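# Tighten cord knot around flower stems into bundle

## Task

Draw the slack knot in the cord snug around every one of the flower stems so they are held together as a single firm bunch, without deforming any stem. The bunch must stay tight by itself, not only because a gripper is still holding it. Afterwards open the grippers and move the arms away.

## Robot and tools

ROBOT. Two six-joint arms with parallel grippers: left_arm, based at (-0.012, +0.255, 0) m, and right_arm, based at (+0.009, -0.369, 0) m. Shared scene frame: origin on the table top midway between the arms, +x out over the table, +z up, left_arm on the +y side. The arm names are not image sides. Each gripper's fingers point along its own +z and close along its y. The reported hand point sits between the pads, roughly 1 cm behind the tips, and may be a bit off at long reach.

ROW LAYOUT. Both motion tools use one row of 14 numbers covering both arms, each in [-1, 1]: left_arm shoulder, elbow, waist, wrist pitch, wrist yaw, wrist roll, left opening, then the same seven for right_arm. Always send all 14, even if one arm stays still (zeros hold its joints). Joint entries are scaled offsets, not absolute angles: 1.0 equals 1.258 rad shoulder, 1.238 elbow, 1.202 waist, 2.073 wrist pitch, 2.022 wrist yaw and wrist roll. The opening entry is absolute: +1 fully open, -1 closed.

SIGNS AND RANGES. Elbow, wrist pitch and wrist roll are reversed relative to the URDF, in commands and in all readouts. Ranges in URDF sign: waist -2.618 to 3.054, shoulder 0.000 to 3.142, elbow 0.000 to 3.142 (so -3.142 to 0 as you read it), wrist pitch -1.571 to 1.571, wrist yaw -1.571 to 1.571, wrist roll -2.094 to 2.094. Asking a joint more than 0.036 rad outside its range gets the action refused for both arms; if the first action of a call fails, the whole call does nothing. True ends can differ by up to 0.036 rad; a request past one is clipped and reported as "joint sent to its limit".

execute_actions(actions): a list of actions run in sequence. Each action is a list of up to 15 rows, one row per 1/30 s step; if fewer than 15, the last row is held for the remaining steps. Offsets in every row of an action are measured from the joint angles at that action's start (not from the previous row); for the first action, from the last reported angles. An empty list just returns state and images.

move(target, speed, blocking): target is one 14-number row; its offsets are taken from the "Joint positions" in the most recent result that showed them, not from where the arm is at start. All joints travel proportionally, so grippers trace curves; the path lasts between 0.5 and 10 s and is cut off at 10 s. speed (rad/s, 0.01 to 2, default 0.5) caps the joint with the largest travel. Moves ignore obstacles and the other arm; faster motion and targets further past a contact mean harder impacts and pressing. Finger openings are sent immediately. blocking=false returns after 0.5 s while motion continues; until a result shows it finished, new rows or moves are refused, so use wait(0) or stop. The extra "move:" line gives the outcome (done, off_target, moving, held, fault), limits=held or limits=none, and each arm's joint furthest from target. To keep pressing as before, target the offsets from Joint positions to Joint targets.

wait(seconds): 0 to 10; arms keep their last command and a running move continues. stop(): brakes a running move; it needs room, more when fast; fingers continue. zoom_image(camera, region): region [x0, y0, x1, y1] in pixels of that camera's latest image, at most 504 by 504. Cameras: cam_head_left, cam_head_right, cam_high, cam_low, cam_left_wrist, cam_right_wrist, all 504x504; calibration is given in OpenCV form and may be slightly off. read_manual(section): licence texts only. finished_scene(scene): pass the current scene's number once the knot is tight, the grippers released and clear; it cannot be undone.

RESULTS. The state line gives each gripper's end_effector_position (m) and end_effector_quat_wxyz. Joint positions and Joint velocities list, per arm, the six joints in the row order (rad, rad/s) then the pad gap (m; 0.094 when fully open). Joint targets shows what the joints are currently driven toward. grip_measured is the opening on the command scale, each gripper off by up to about 1 mm. "joint command not followed" means a clearance check altered some joint targets. FAULT or OVER-TEMPERATURE FAULT lines mean an arm stopped.

MOTION LIMITS. Each joint target can lead its measured angle by at most 0.202 rad waist, 0.258 shoulder, 0.238 elbow, 0.573 wrist pitch, 0.522 wrist yaw and roll, and targets are scaled back if the gripper would jump over 70 mm; big offsets therefore take several actions, and leftover motion may need re-commanding. Friction can leave a joint about 0.031 rad short, and smaller commands may not move it.

GRIPPING. To hold the cord, command about 0.03 below grip_measured; less for a lighter hold. Pad force tops out near 50 to 62 N, less on very thin parts, with a brief spike on first contact.

AVOID. Knocking anything off the table, letting the arms collide or push each other, dropping the cord, slamming into the stems or crushing and bending them. Holding loads heats motors: warning from 75 °C, a 10 s stop at 90 °C, and at 100 °C the arm goes limp and falls. Loose objects may occasionally be nudged by outside disturbances.

Each tool is called after ">>>" as a command line: name --argument value for each argument, lists and objects as JSON in quotes; but a table of rows of numbers goes row by row, as --pt "numbers of a row", without its own name.

## Session

>>> execute_actions --actions '[]'

Scene clock: 0.00 s.
left_arm: end_effector_position=(+0.2484, +0.3434, +0.2710) grip_measured=+1.000 end_effector_quat_wxyz=(+0.293, -0.511, +0.749, -0.305) | right_arm: end_effector_position=(+0.0475, -0.0017, +0.3296) grip_measured=+1.000 end_effector_quat_wxyz=(-0.265, +0.591, -0.549, -0.527)
Joint names: [shoulder, elbow, waist, wrist pitch, wrist yaw, wrist roll]
Joint positions: left_arm=[ 1.089 -1.232  0.927  1.091  0.659  0.696  0.094] | right_arm=[ 1.183 -1.159  1.215  0.394 -0.732  0.007  0.094]
Joint velocities: left_arm=[-0.007  0.002 -0.017 -0.007  0.037  0.007  0.   ] | right_arm=[ 0.012  0.002 -0.007  0.007 -0.051  0.022  0.   ]
Joint targets: left_arm=[1.089 -1.232 0.927 1.091 0.659 0.696] | right_arm=[1.183 -1.159 1.215 0.394 -0.732 0.007]

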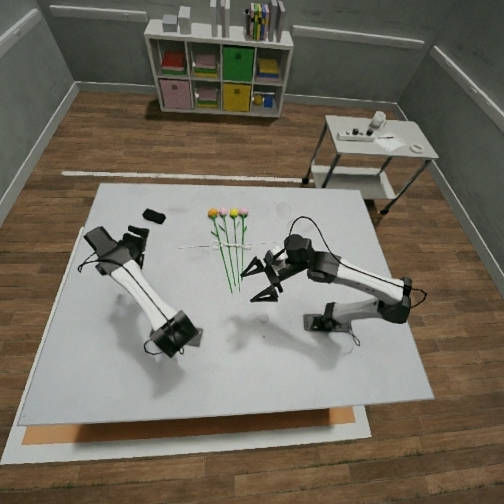

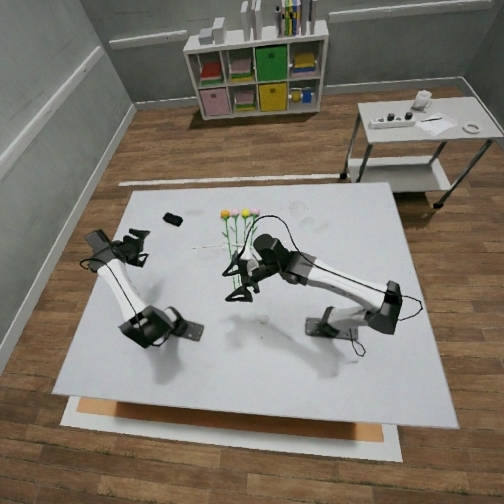

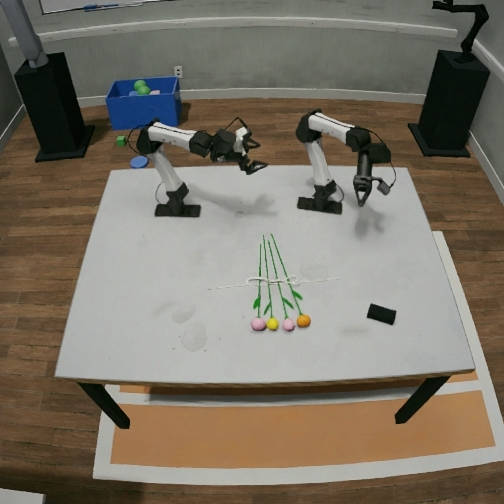

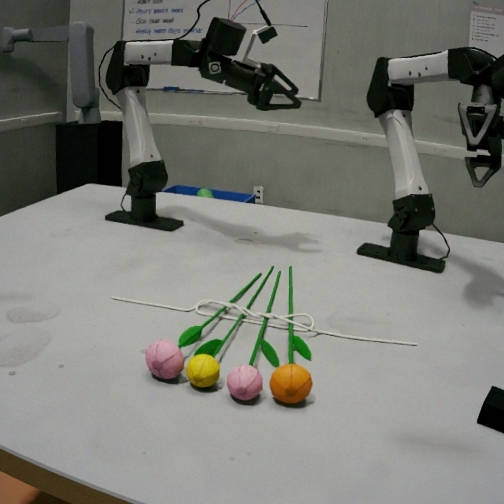

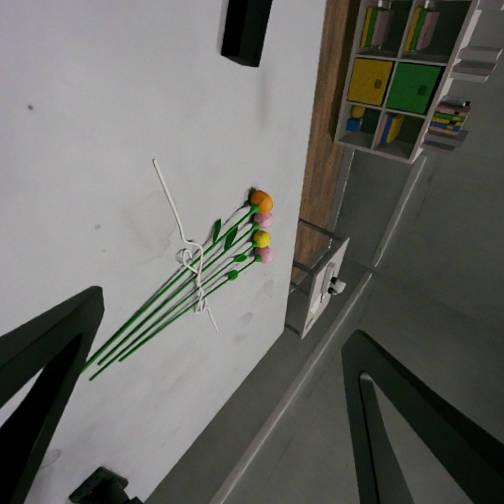

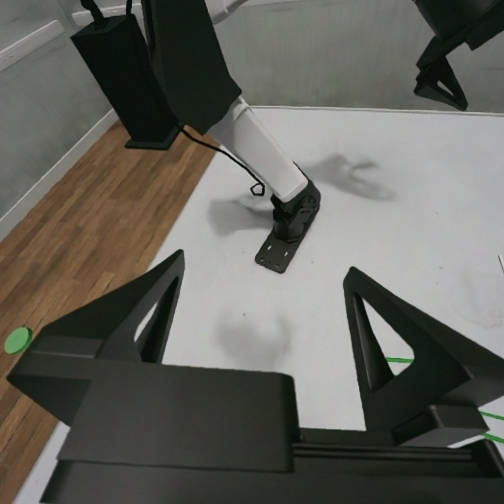

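>>> zoom_image --camera "cam_high" --region '[195, 220, 355, 345]'

>>> zoom_image --camera "cam_low" --region '[90, 250, 430, 410]'

Region (195, 220, 355, 345) of cam_high's 504x504 image, scaled by 3.150, with more detail than that image has; it fills the top 394 rows of this view, and the rest is white.

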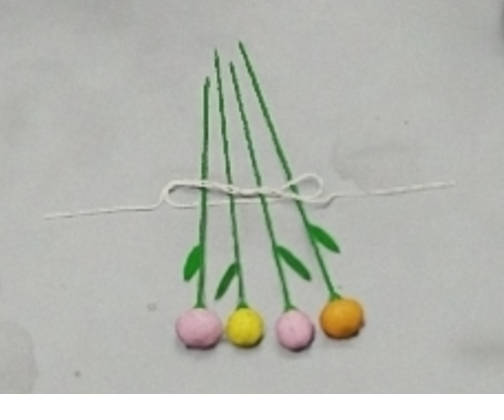

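Region (90, 250, 430, 410) of cam_low's 504x504 image, scaled by 1.482, with more detail than that image has; it fills the top 237 rows of this view, and the rest is white.

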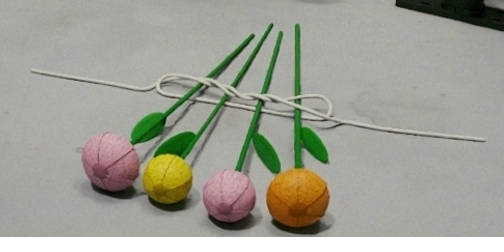

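>>> move --target '[0.82,-0.419,-0.492,0.053,-0.326,0.398,1,1.0,-0.958,-0.527,0.514,0.362,0.59,1]' --speed 0.6

Scene clock: 17.83 s.
left_arm: end_effector_position=(+0.3872, +0.3051, +0.0507) grip_measured=+1.000 end_effector_quat_wxyz=(+0.012, +0.725, -0.689, -0.003) | right_arm: end_effector_position=(+0.4196, -0.1355, +0.0662) grip_measured=+1.000 end_effector_quat_wxyz=(-0.000, +0.754, -0.657, -0.004)
Joint names: [shoulder, elbow, waist, wrist pitch, wrist yaw, wrist roll]
Joint positions: left_arm=[ 2.126 -1.721  0.337  1.188  0.011  1.493  0.094] | right_arm=[ 2.445 -2.32   0.58   1.448 -0.008  1.194  0.094]
Joint velocities: left_arm=[ 0.002  0.022 -0.002  0.022  0.022  0.037  0.   ] | right_arm=[-0.002  0.007  0.002  0.007  0.051  0.022  0.   ]
Joint targets: left_arm=[2.121 -1.751 0.336 1.201 -0.000 1.501] | right_arm=[2.441 -2.344 0.582 1.460 0.000 1.200]
move: off_target (left_arm, right_arm); limits=none; left_arm: farthest joint: the elbow, 0.030 radians from its target (0.519 radians at the start); right_arm: farthest joint: the elbow, 0.025 radians from its target (1.186 radians at the start)
camera_calibration (this result's frames):
cam_left_wrist: T_world_to_cam=[[0.953361, 0.301258, -0.0186182, -0.467295], [0.254822, -0.77028, 0.584581, 0.140041], [0.161769, -0.562061, -0.811122, 0.240248], [0, 0, 0, 1]] pos_world=[0.37095, 0.383681, 0.104305]
cam_right_wrist: T_world_to_cam=[[0.967582, 0.250999, -0.0280117, -0.355261], [0.209154, -0.734186, 0.64593, -0.221201], [0.141562, -0.630849, -0.762882, 0.0404872], [0, 0, 0, 1]] pos_world=[0.384278, -0.0476909, 0.163816]

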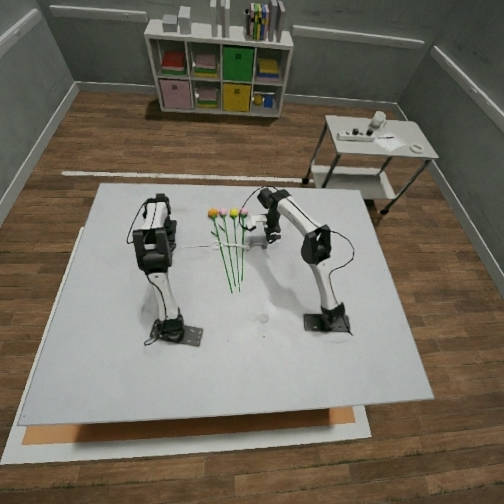

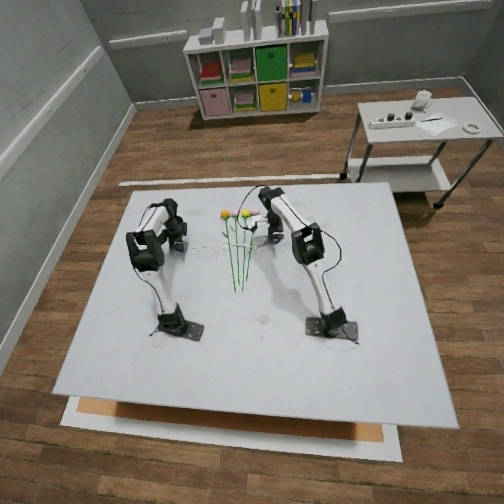

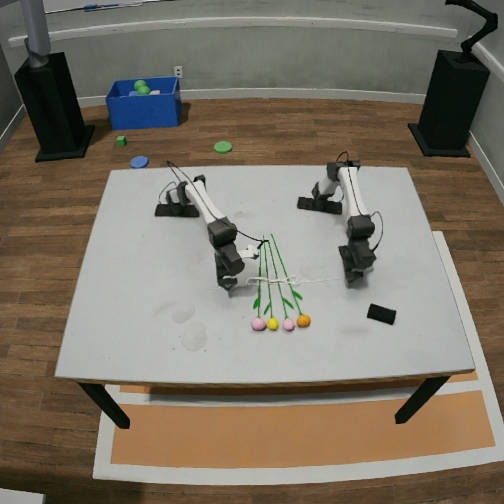

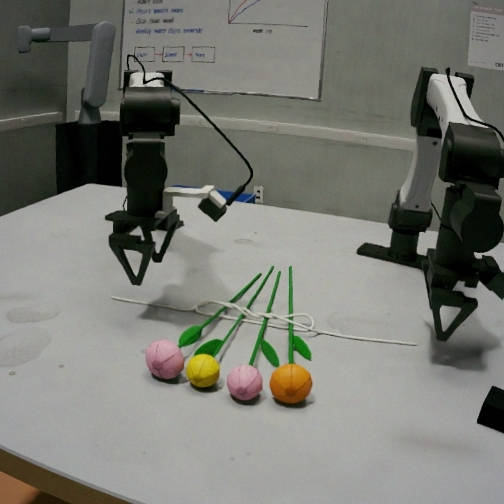

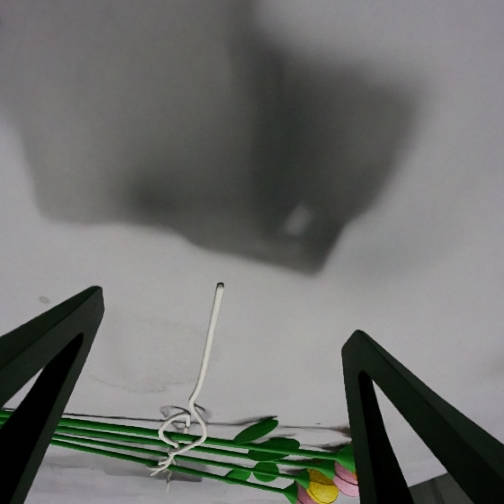

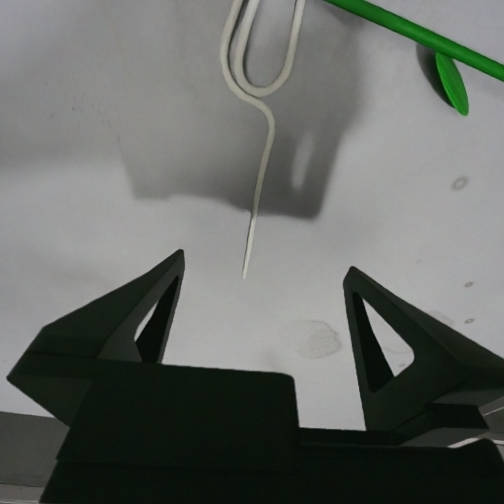

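>>> move --target '[-0.004,0.135,-0.108,-0.089,0,0.038,0.3,-0.117,0.384,-0.081,-0.159,0,-0.02,0.3]' --speed 0.3

>>> zoom_image --camera "cam_low" --region '[60, 230, 504, 400]'

Scene clock: 35.30 s.
left_arm: end_effector_position=(+0.3856, +0.2555, +0.0135) grip_measured=+0.302 end_effector_quat_wxyz=(+0.006, +0.706, -0.708, +0.002) | right_arm: end_effector_position=(+0.4114, -0.1853, +0.0074) grip_measured=+0.302 end_effector_quat_wxyz=(+0.006, +0.711, -0.703, -0.007)
Joint names: [shoulder, elbow, waist, wrist pitch, wrist yaw, wrist roll]
Joint positions: left_arm=[ 2.126 -1.569  0.213  1.019  0.011  1.562  0.061] | right_arm=[ 2.32  -1.866  0.49   1.132 -0.01   1.159  0.061]
Joint velocities: left_arm=[-0.002  0.002  0.007 -0.007  0.037 -0.022 -0.   ] | right_arm=[ 0.012  0.007  0.017  0.022  0.037 -0.037  0.001]
Joint targets: left_arm=[2.121 -1.553 0.207 1.004 0.011 1.570] | right_arm=[2.298 -1.845 0.482 1.119 -0.009 1.153]
move: off_target (right_arm); limits=none; left_arm: farthest joint: the wrist pitch, 0.016 radians from its target (0.185 radians at the start); right_arm: farthest joint: the shoulder, 0.022 radians from its target (0.147 radians at the start)
camera_calibration (this result's frames):
cam_left_wrist: T_world_to_cam=[[0.968544, 0.248837, -0.00156758, -0.444241], [0.202427, -0.78421, 0.586547, 0.147705], [0.144725, -0.568414, -0.809914, 0.190711], [0, 0, 0, 1]] pos_world=[0.372767, 0.334779, 0.067127]
cam_right_wrist: T_world_to_cam=[[0.990778, 0.128874, -0.0418476, -0.368538], [0.125117, -0.751585, 0.647661, -0.186734], [0.0520149, -0.646924, -0.760778, -0.000819177], [0, 0, 0, 1]] pos_world=[0.388546, -0.0933813, 0.104895]

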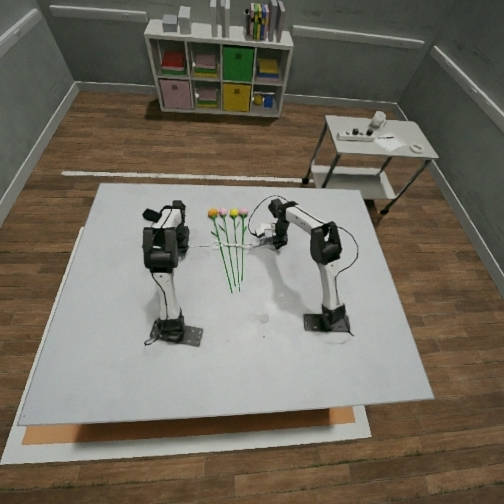

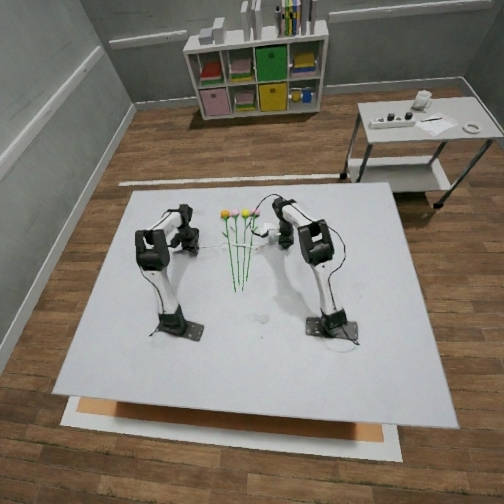

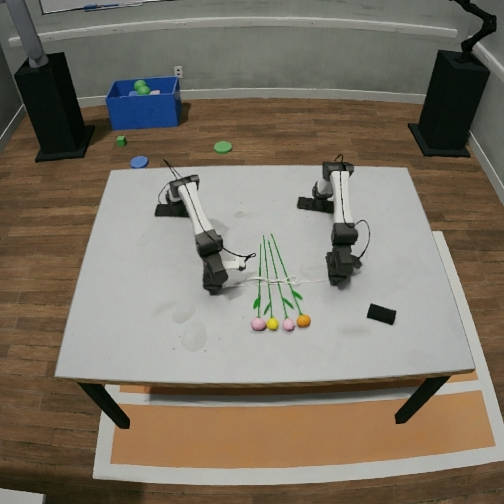

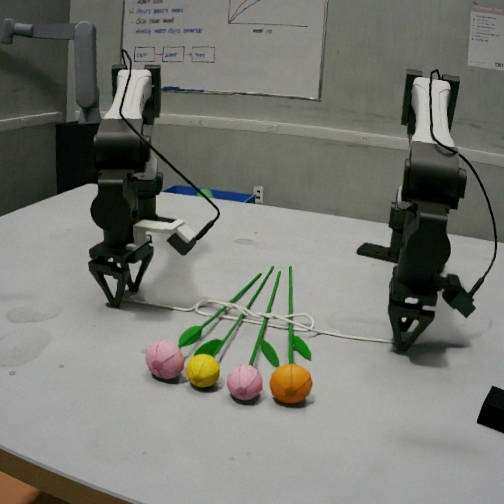

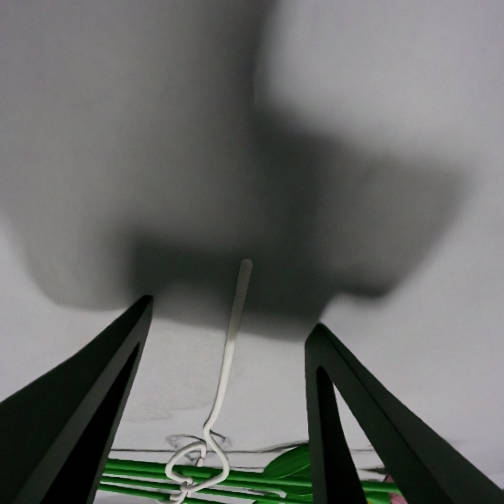

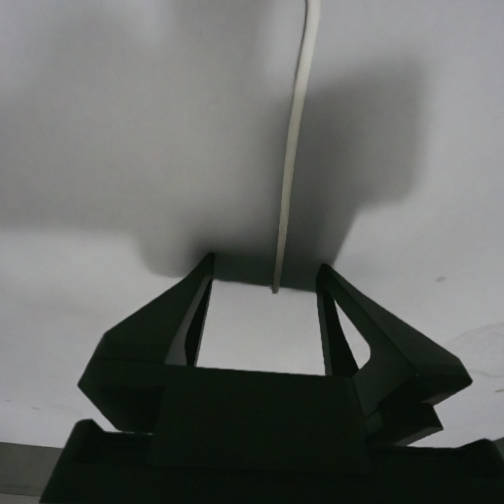

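Region (60, 230, 504, 400) of cam_low's 504x504 image, scaled by 1.135, with more detail than that image has; it fills the top 193 rows of this view, and the rest is white.

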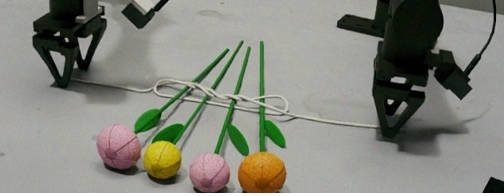

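>>> move --target '[0,0,0,0,0,0,0.3,0,0,0.07,0,0,-0.04,0.3]' --speed 0.2

>>> execute_actions --actions '[[[0,0,0,0,0,0,-1,0,0,0,0,0,0,-1]],[[0,0,0,0,0,0,-1,0,0,0,0,0,0,-1]]]'

Scene clock: 39.63 s.
left_arm: end_effector_position=(+0.3856, +0.2555, +0.0135) grip_measured=+0.302 end_effector_quat_wxyz=(+0.006, +0.706, -0.708, +0.002) | right_arm: end_effector_position=(+0.3950, -0.1525, +0.0074) grip_measured=+0.302 end_effector_quat_wxyz=(+0.006, +0.714, -0.700, -0.007)
Joint names: [shoulder, elbow, waist, wrist pitch, wrist yaw, wrist roll]
Joint positions: left_arm=[ 2.126 -1.569  0.213  1.019  0.011  1.562  0.061] | right_arm=[ 2.32  -1.866  0.573  1.132 -0.01   1.084  0.061]
Joint velocities: left_arm=[ 0.002  0.002 -0.017 -0.022  0.081  0.007  0.   ] | right_arm=[ 0.002  0.002 -0.012  0.022  0.022  0.007  0.001]
Joint targets: left_arm=[2.126 -1.569 0.213 1.019 0.011 1.562] | right_arm=[2.320 -1.866 0.574 1.132 -0.010 1.078]
move: done; limits=none; left_arm: farthest joint: the waist, 0.000 radians from its target (0.000 radians at the start); right_arm: farthest joint: the wrist roll, 0.006 radians from its target (0.081 radians at the start)
camera_calibration (this result's frames):
cam_left_wrist: T_world_to_cam=[[0.968544, 0.248837, -0.00156758, -0.444241], [0.202427, -0.78421, 0.586547, 0.147705], [0.144725, -0.568414, -0.809914, 0.190711], [0, 0, 0, 1]] pos_world=[0.372767, 0.334779, 0.067127]
cam_right_wrist: T_world_to_cam=[[0.989682, 0.137155, -0.0414521, -0.354805], [0.13108, -0.749855, 0.648488, -0.162168], [0.0578603, -0.64723, -0.760096, 0.018853], [0, 0, 0, 1]] pos_world=[0.37131, -0.0607368, 0.104787]

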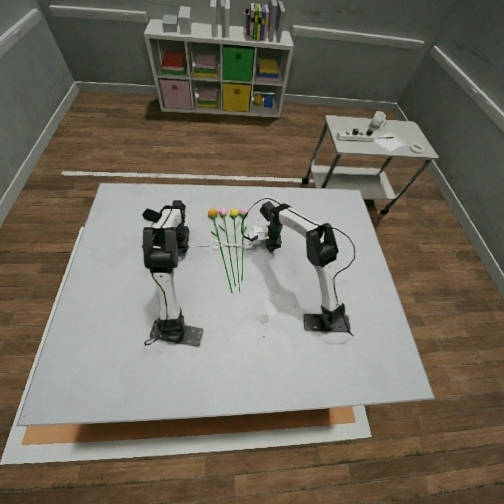

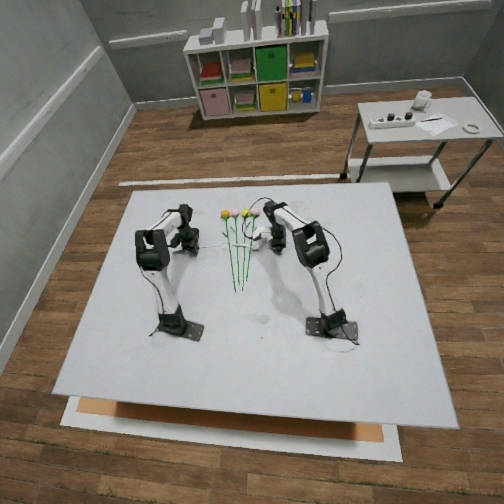

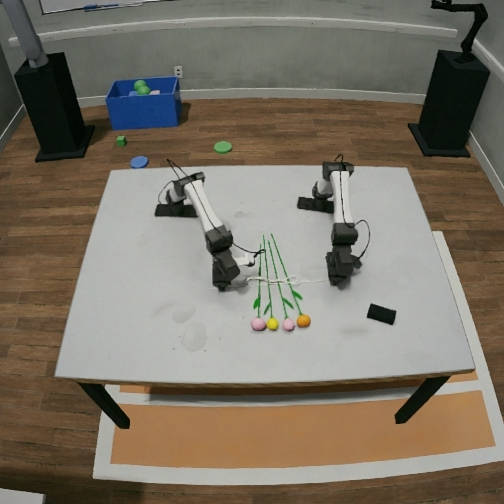

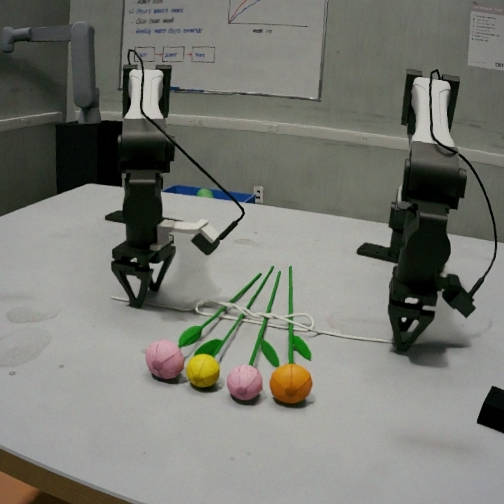

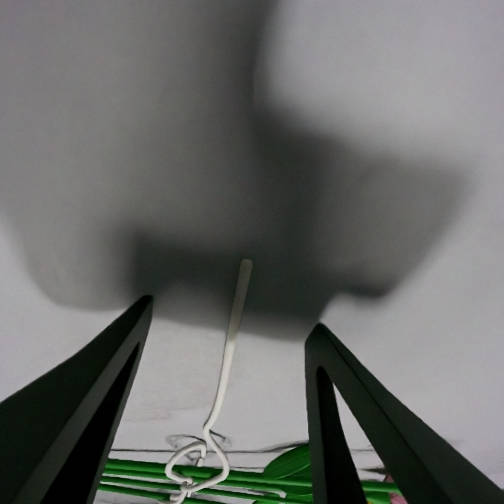

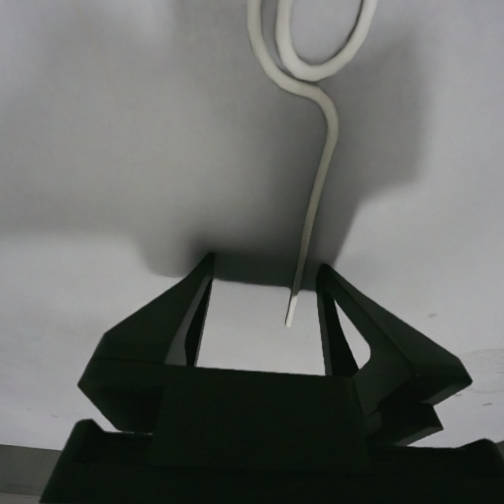

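Scene clock: 40.63 s.
left_arm: end_effector_position=(+0.3856, +0.2555, +0.0135) grip_measured=-0.982 end_effector_quat_wxyz=(+0.006, +0.706, -0.708, +0.002) | right_arm: end_effector_position=(+0.3950, -0.1525, +0.0074) grip_measured=-0.963 end_effector_quat_wxyz=(+0.006, +0.714, -0.700, -0.007)
Joint names: [shoulder, elbow, waist, wrist pitch, wrist yaw, wrist roll]
Joint positions: left_arm=[ 2.126 -1.569  0.213  1.019  0.011  1.562  0.001] | right_arm=[ 2.32  -1.866  0.573  1.132 -0.01   1.084  0.002]
Joint velocities: left_arm=[-0.007 -0.007  0.002  0.022 -0.022  0.007 -0.   ] | right_arm=[-0.002  0.007  0.012  0.081 -0.081  0.022 -0.   ]
Joint targets: left_arm=[2.126 -1.569 0.213 1.019 0.011 1.562] | right_arm=[2.320 -1.866 0.573 1.132 -0.010 1.084]
camera_calibration (this result's frames):
cam_left_wrist: T_world_to_cam=[[0.968544, 0.248837, -0.00156758, -0.444241], [0.202427, -0.78421, 0.586547, 0.147705], [0.144725, -0.568414, -0.809914, 0.190711], [0, 0, 0, 1]] pos_world=[0.372767, 0.334779, 0.067127]
cam_right_wrist: T_world_to_cam=[[0.989682, 0.137155, -0.0414521, -0.354805], [0.13108, -0.749855, 0.648488, -0.162168], [0.0578603, -0.64723, -0.760096, 0.018853], [0, 0, 0, 1]] pos_world=[0.37131, -0.0607368, 0.104787]

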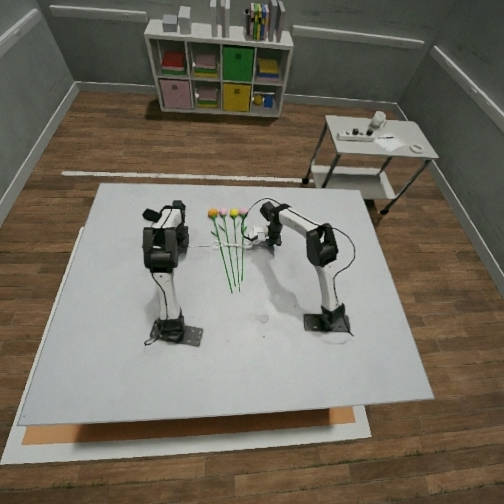

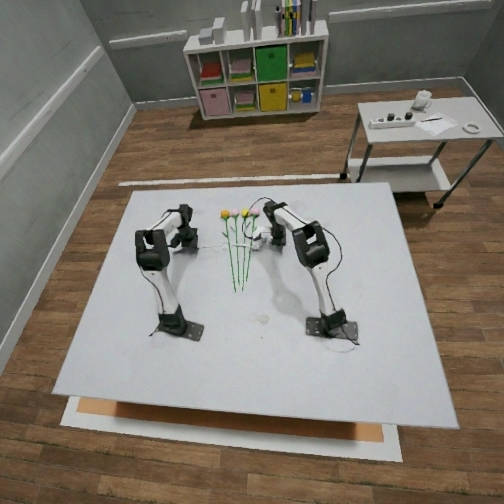

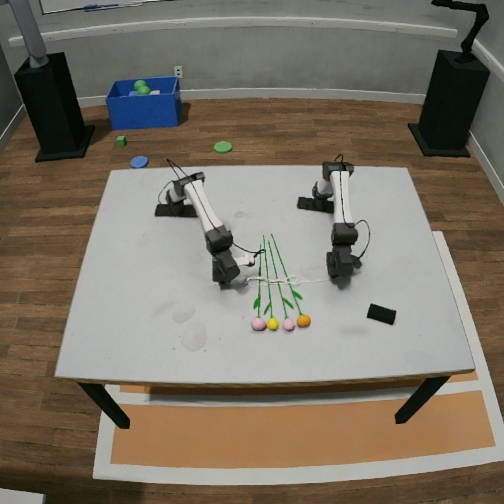

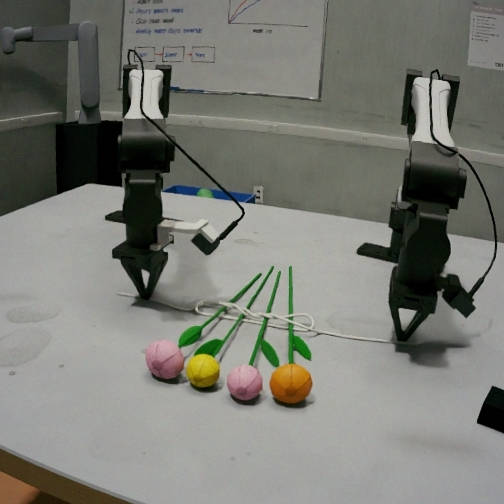

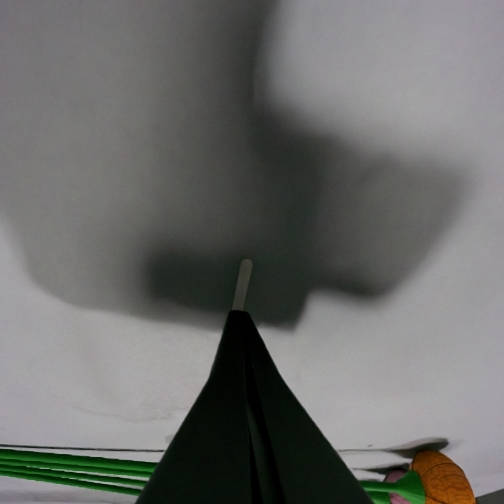

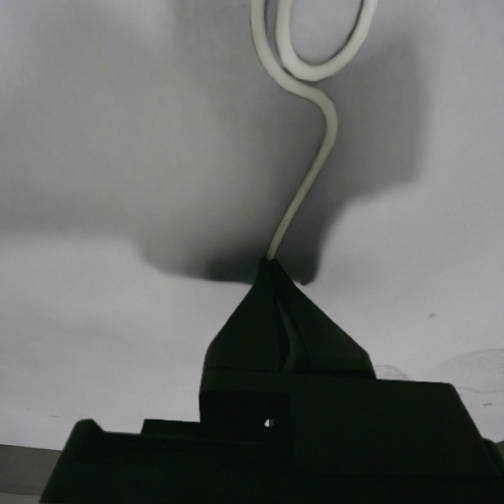

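>>> move --target '[-0.02,0,0.27,0,0,-0.15,-1,-0.025,0,-0.27,0,0,0.15,-1]' --speed 0.1

Scene clock: 46.33 s.
left_arm: end_effector_position=(+0.3654, +0.3802, +0.0135) grip_measured=-0.982 end_effector_quat_wxyz=(+0.005, +0.714, -0.700, +0.004) | right_arm: end_effector_position=(+0.4435, -0.2847, +0.0074) grip_measured=-0.963 end_effector_quat_wxyz=(+0.003, +0.707, -0.708, -0.008)
Joint names: [shoulder, elbow, waist, wrist pitch, wrist yaw, wrist roll]
Joint positions: left_arm=[ 2.126 -1.569  0.532  1.019  0.011  1.267  0.001] | right_arm=[ 2.32  -1.866  0.253  1.132 -0.01   1.382  0.002]
Joint velocities: left_arm=[ 0.012 -0.012 -0.002  0.007 -0.066 -0.051  0.   ] | right_arm=[-0.007  0.002  0.007  0.022 -0.095  0.051 -0.001]
Joint targets: left_arm=[2.101 -1.569 0.538 1.019 0.011 1.258] | right_arm=[2.289 -1.866 0.248 1.132 -0.010 1.388]
move: off_target (left_arm, right_arm); limits=none; left_arm: farthest joint: the shoulder, 0.025 radians from its target (0.025 radians at the start); right_arm: farthest joint: the shoulder, 0.032 radians from its target (0.032 radians at the start)
camera_calibration (this result's frames):
cam_left_wrist: T_world_to_cam=[[0.962279, 0.272059, 0.00147377, -0.462323], [0.219239, -0.778636, 0.587928, 0.241271], [0.161099, -0.565428, -0.808912, 0.257359], [0, 0, 0, 1]] pos_world=[0.350528, 0.45916, 0.0670124]
cam_right_wrist: T_world_to_cam=[[0.992532, 0.115388, -0.0395587, -0.392113], [0.113577, -0.75591, 0.644748, -0.261534], [0.0444933, -0.644426, -0.763371, -0.0627211], [0, 0, 0, 1]] pos_world=[0.42168, -0.19287, 0.105233]

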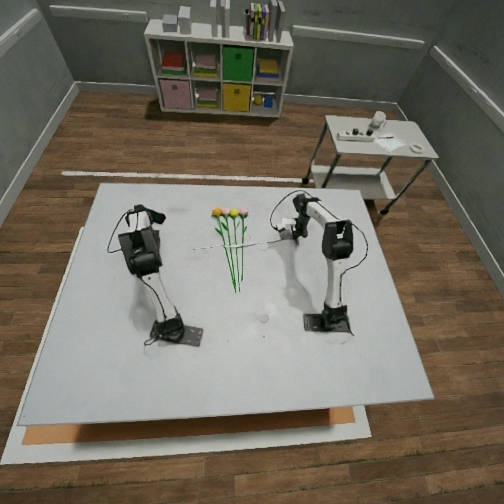

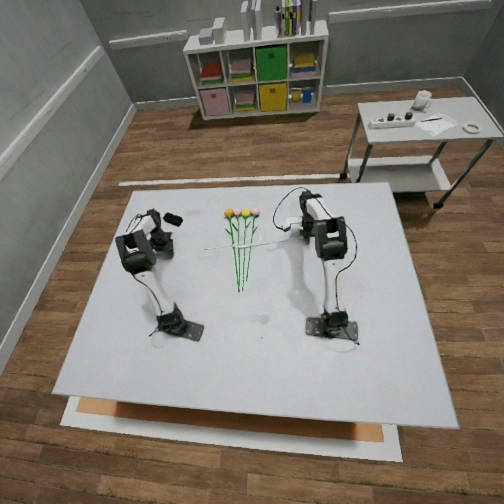

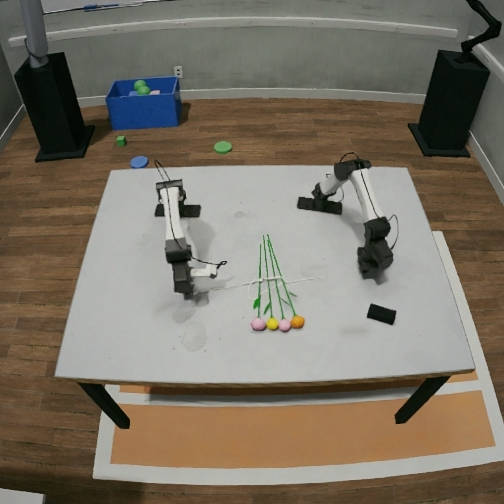

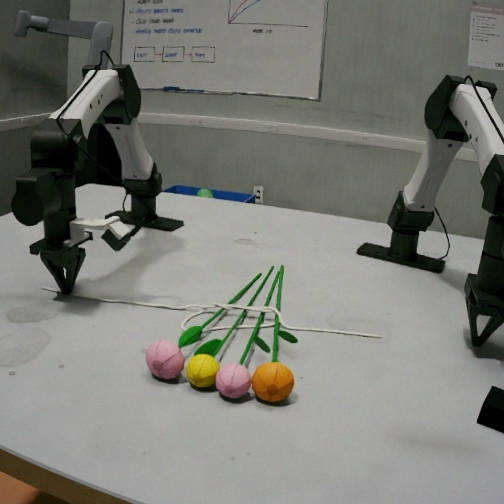

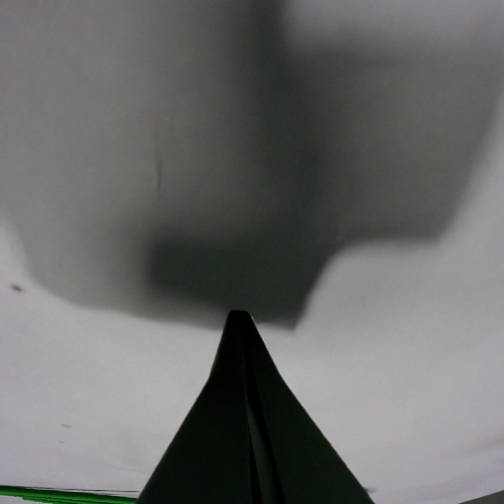

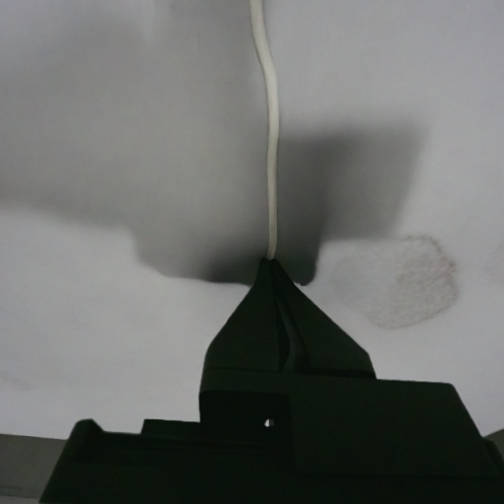

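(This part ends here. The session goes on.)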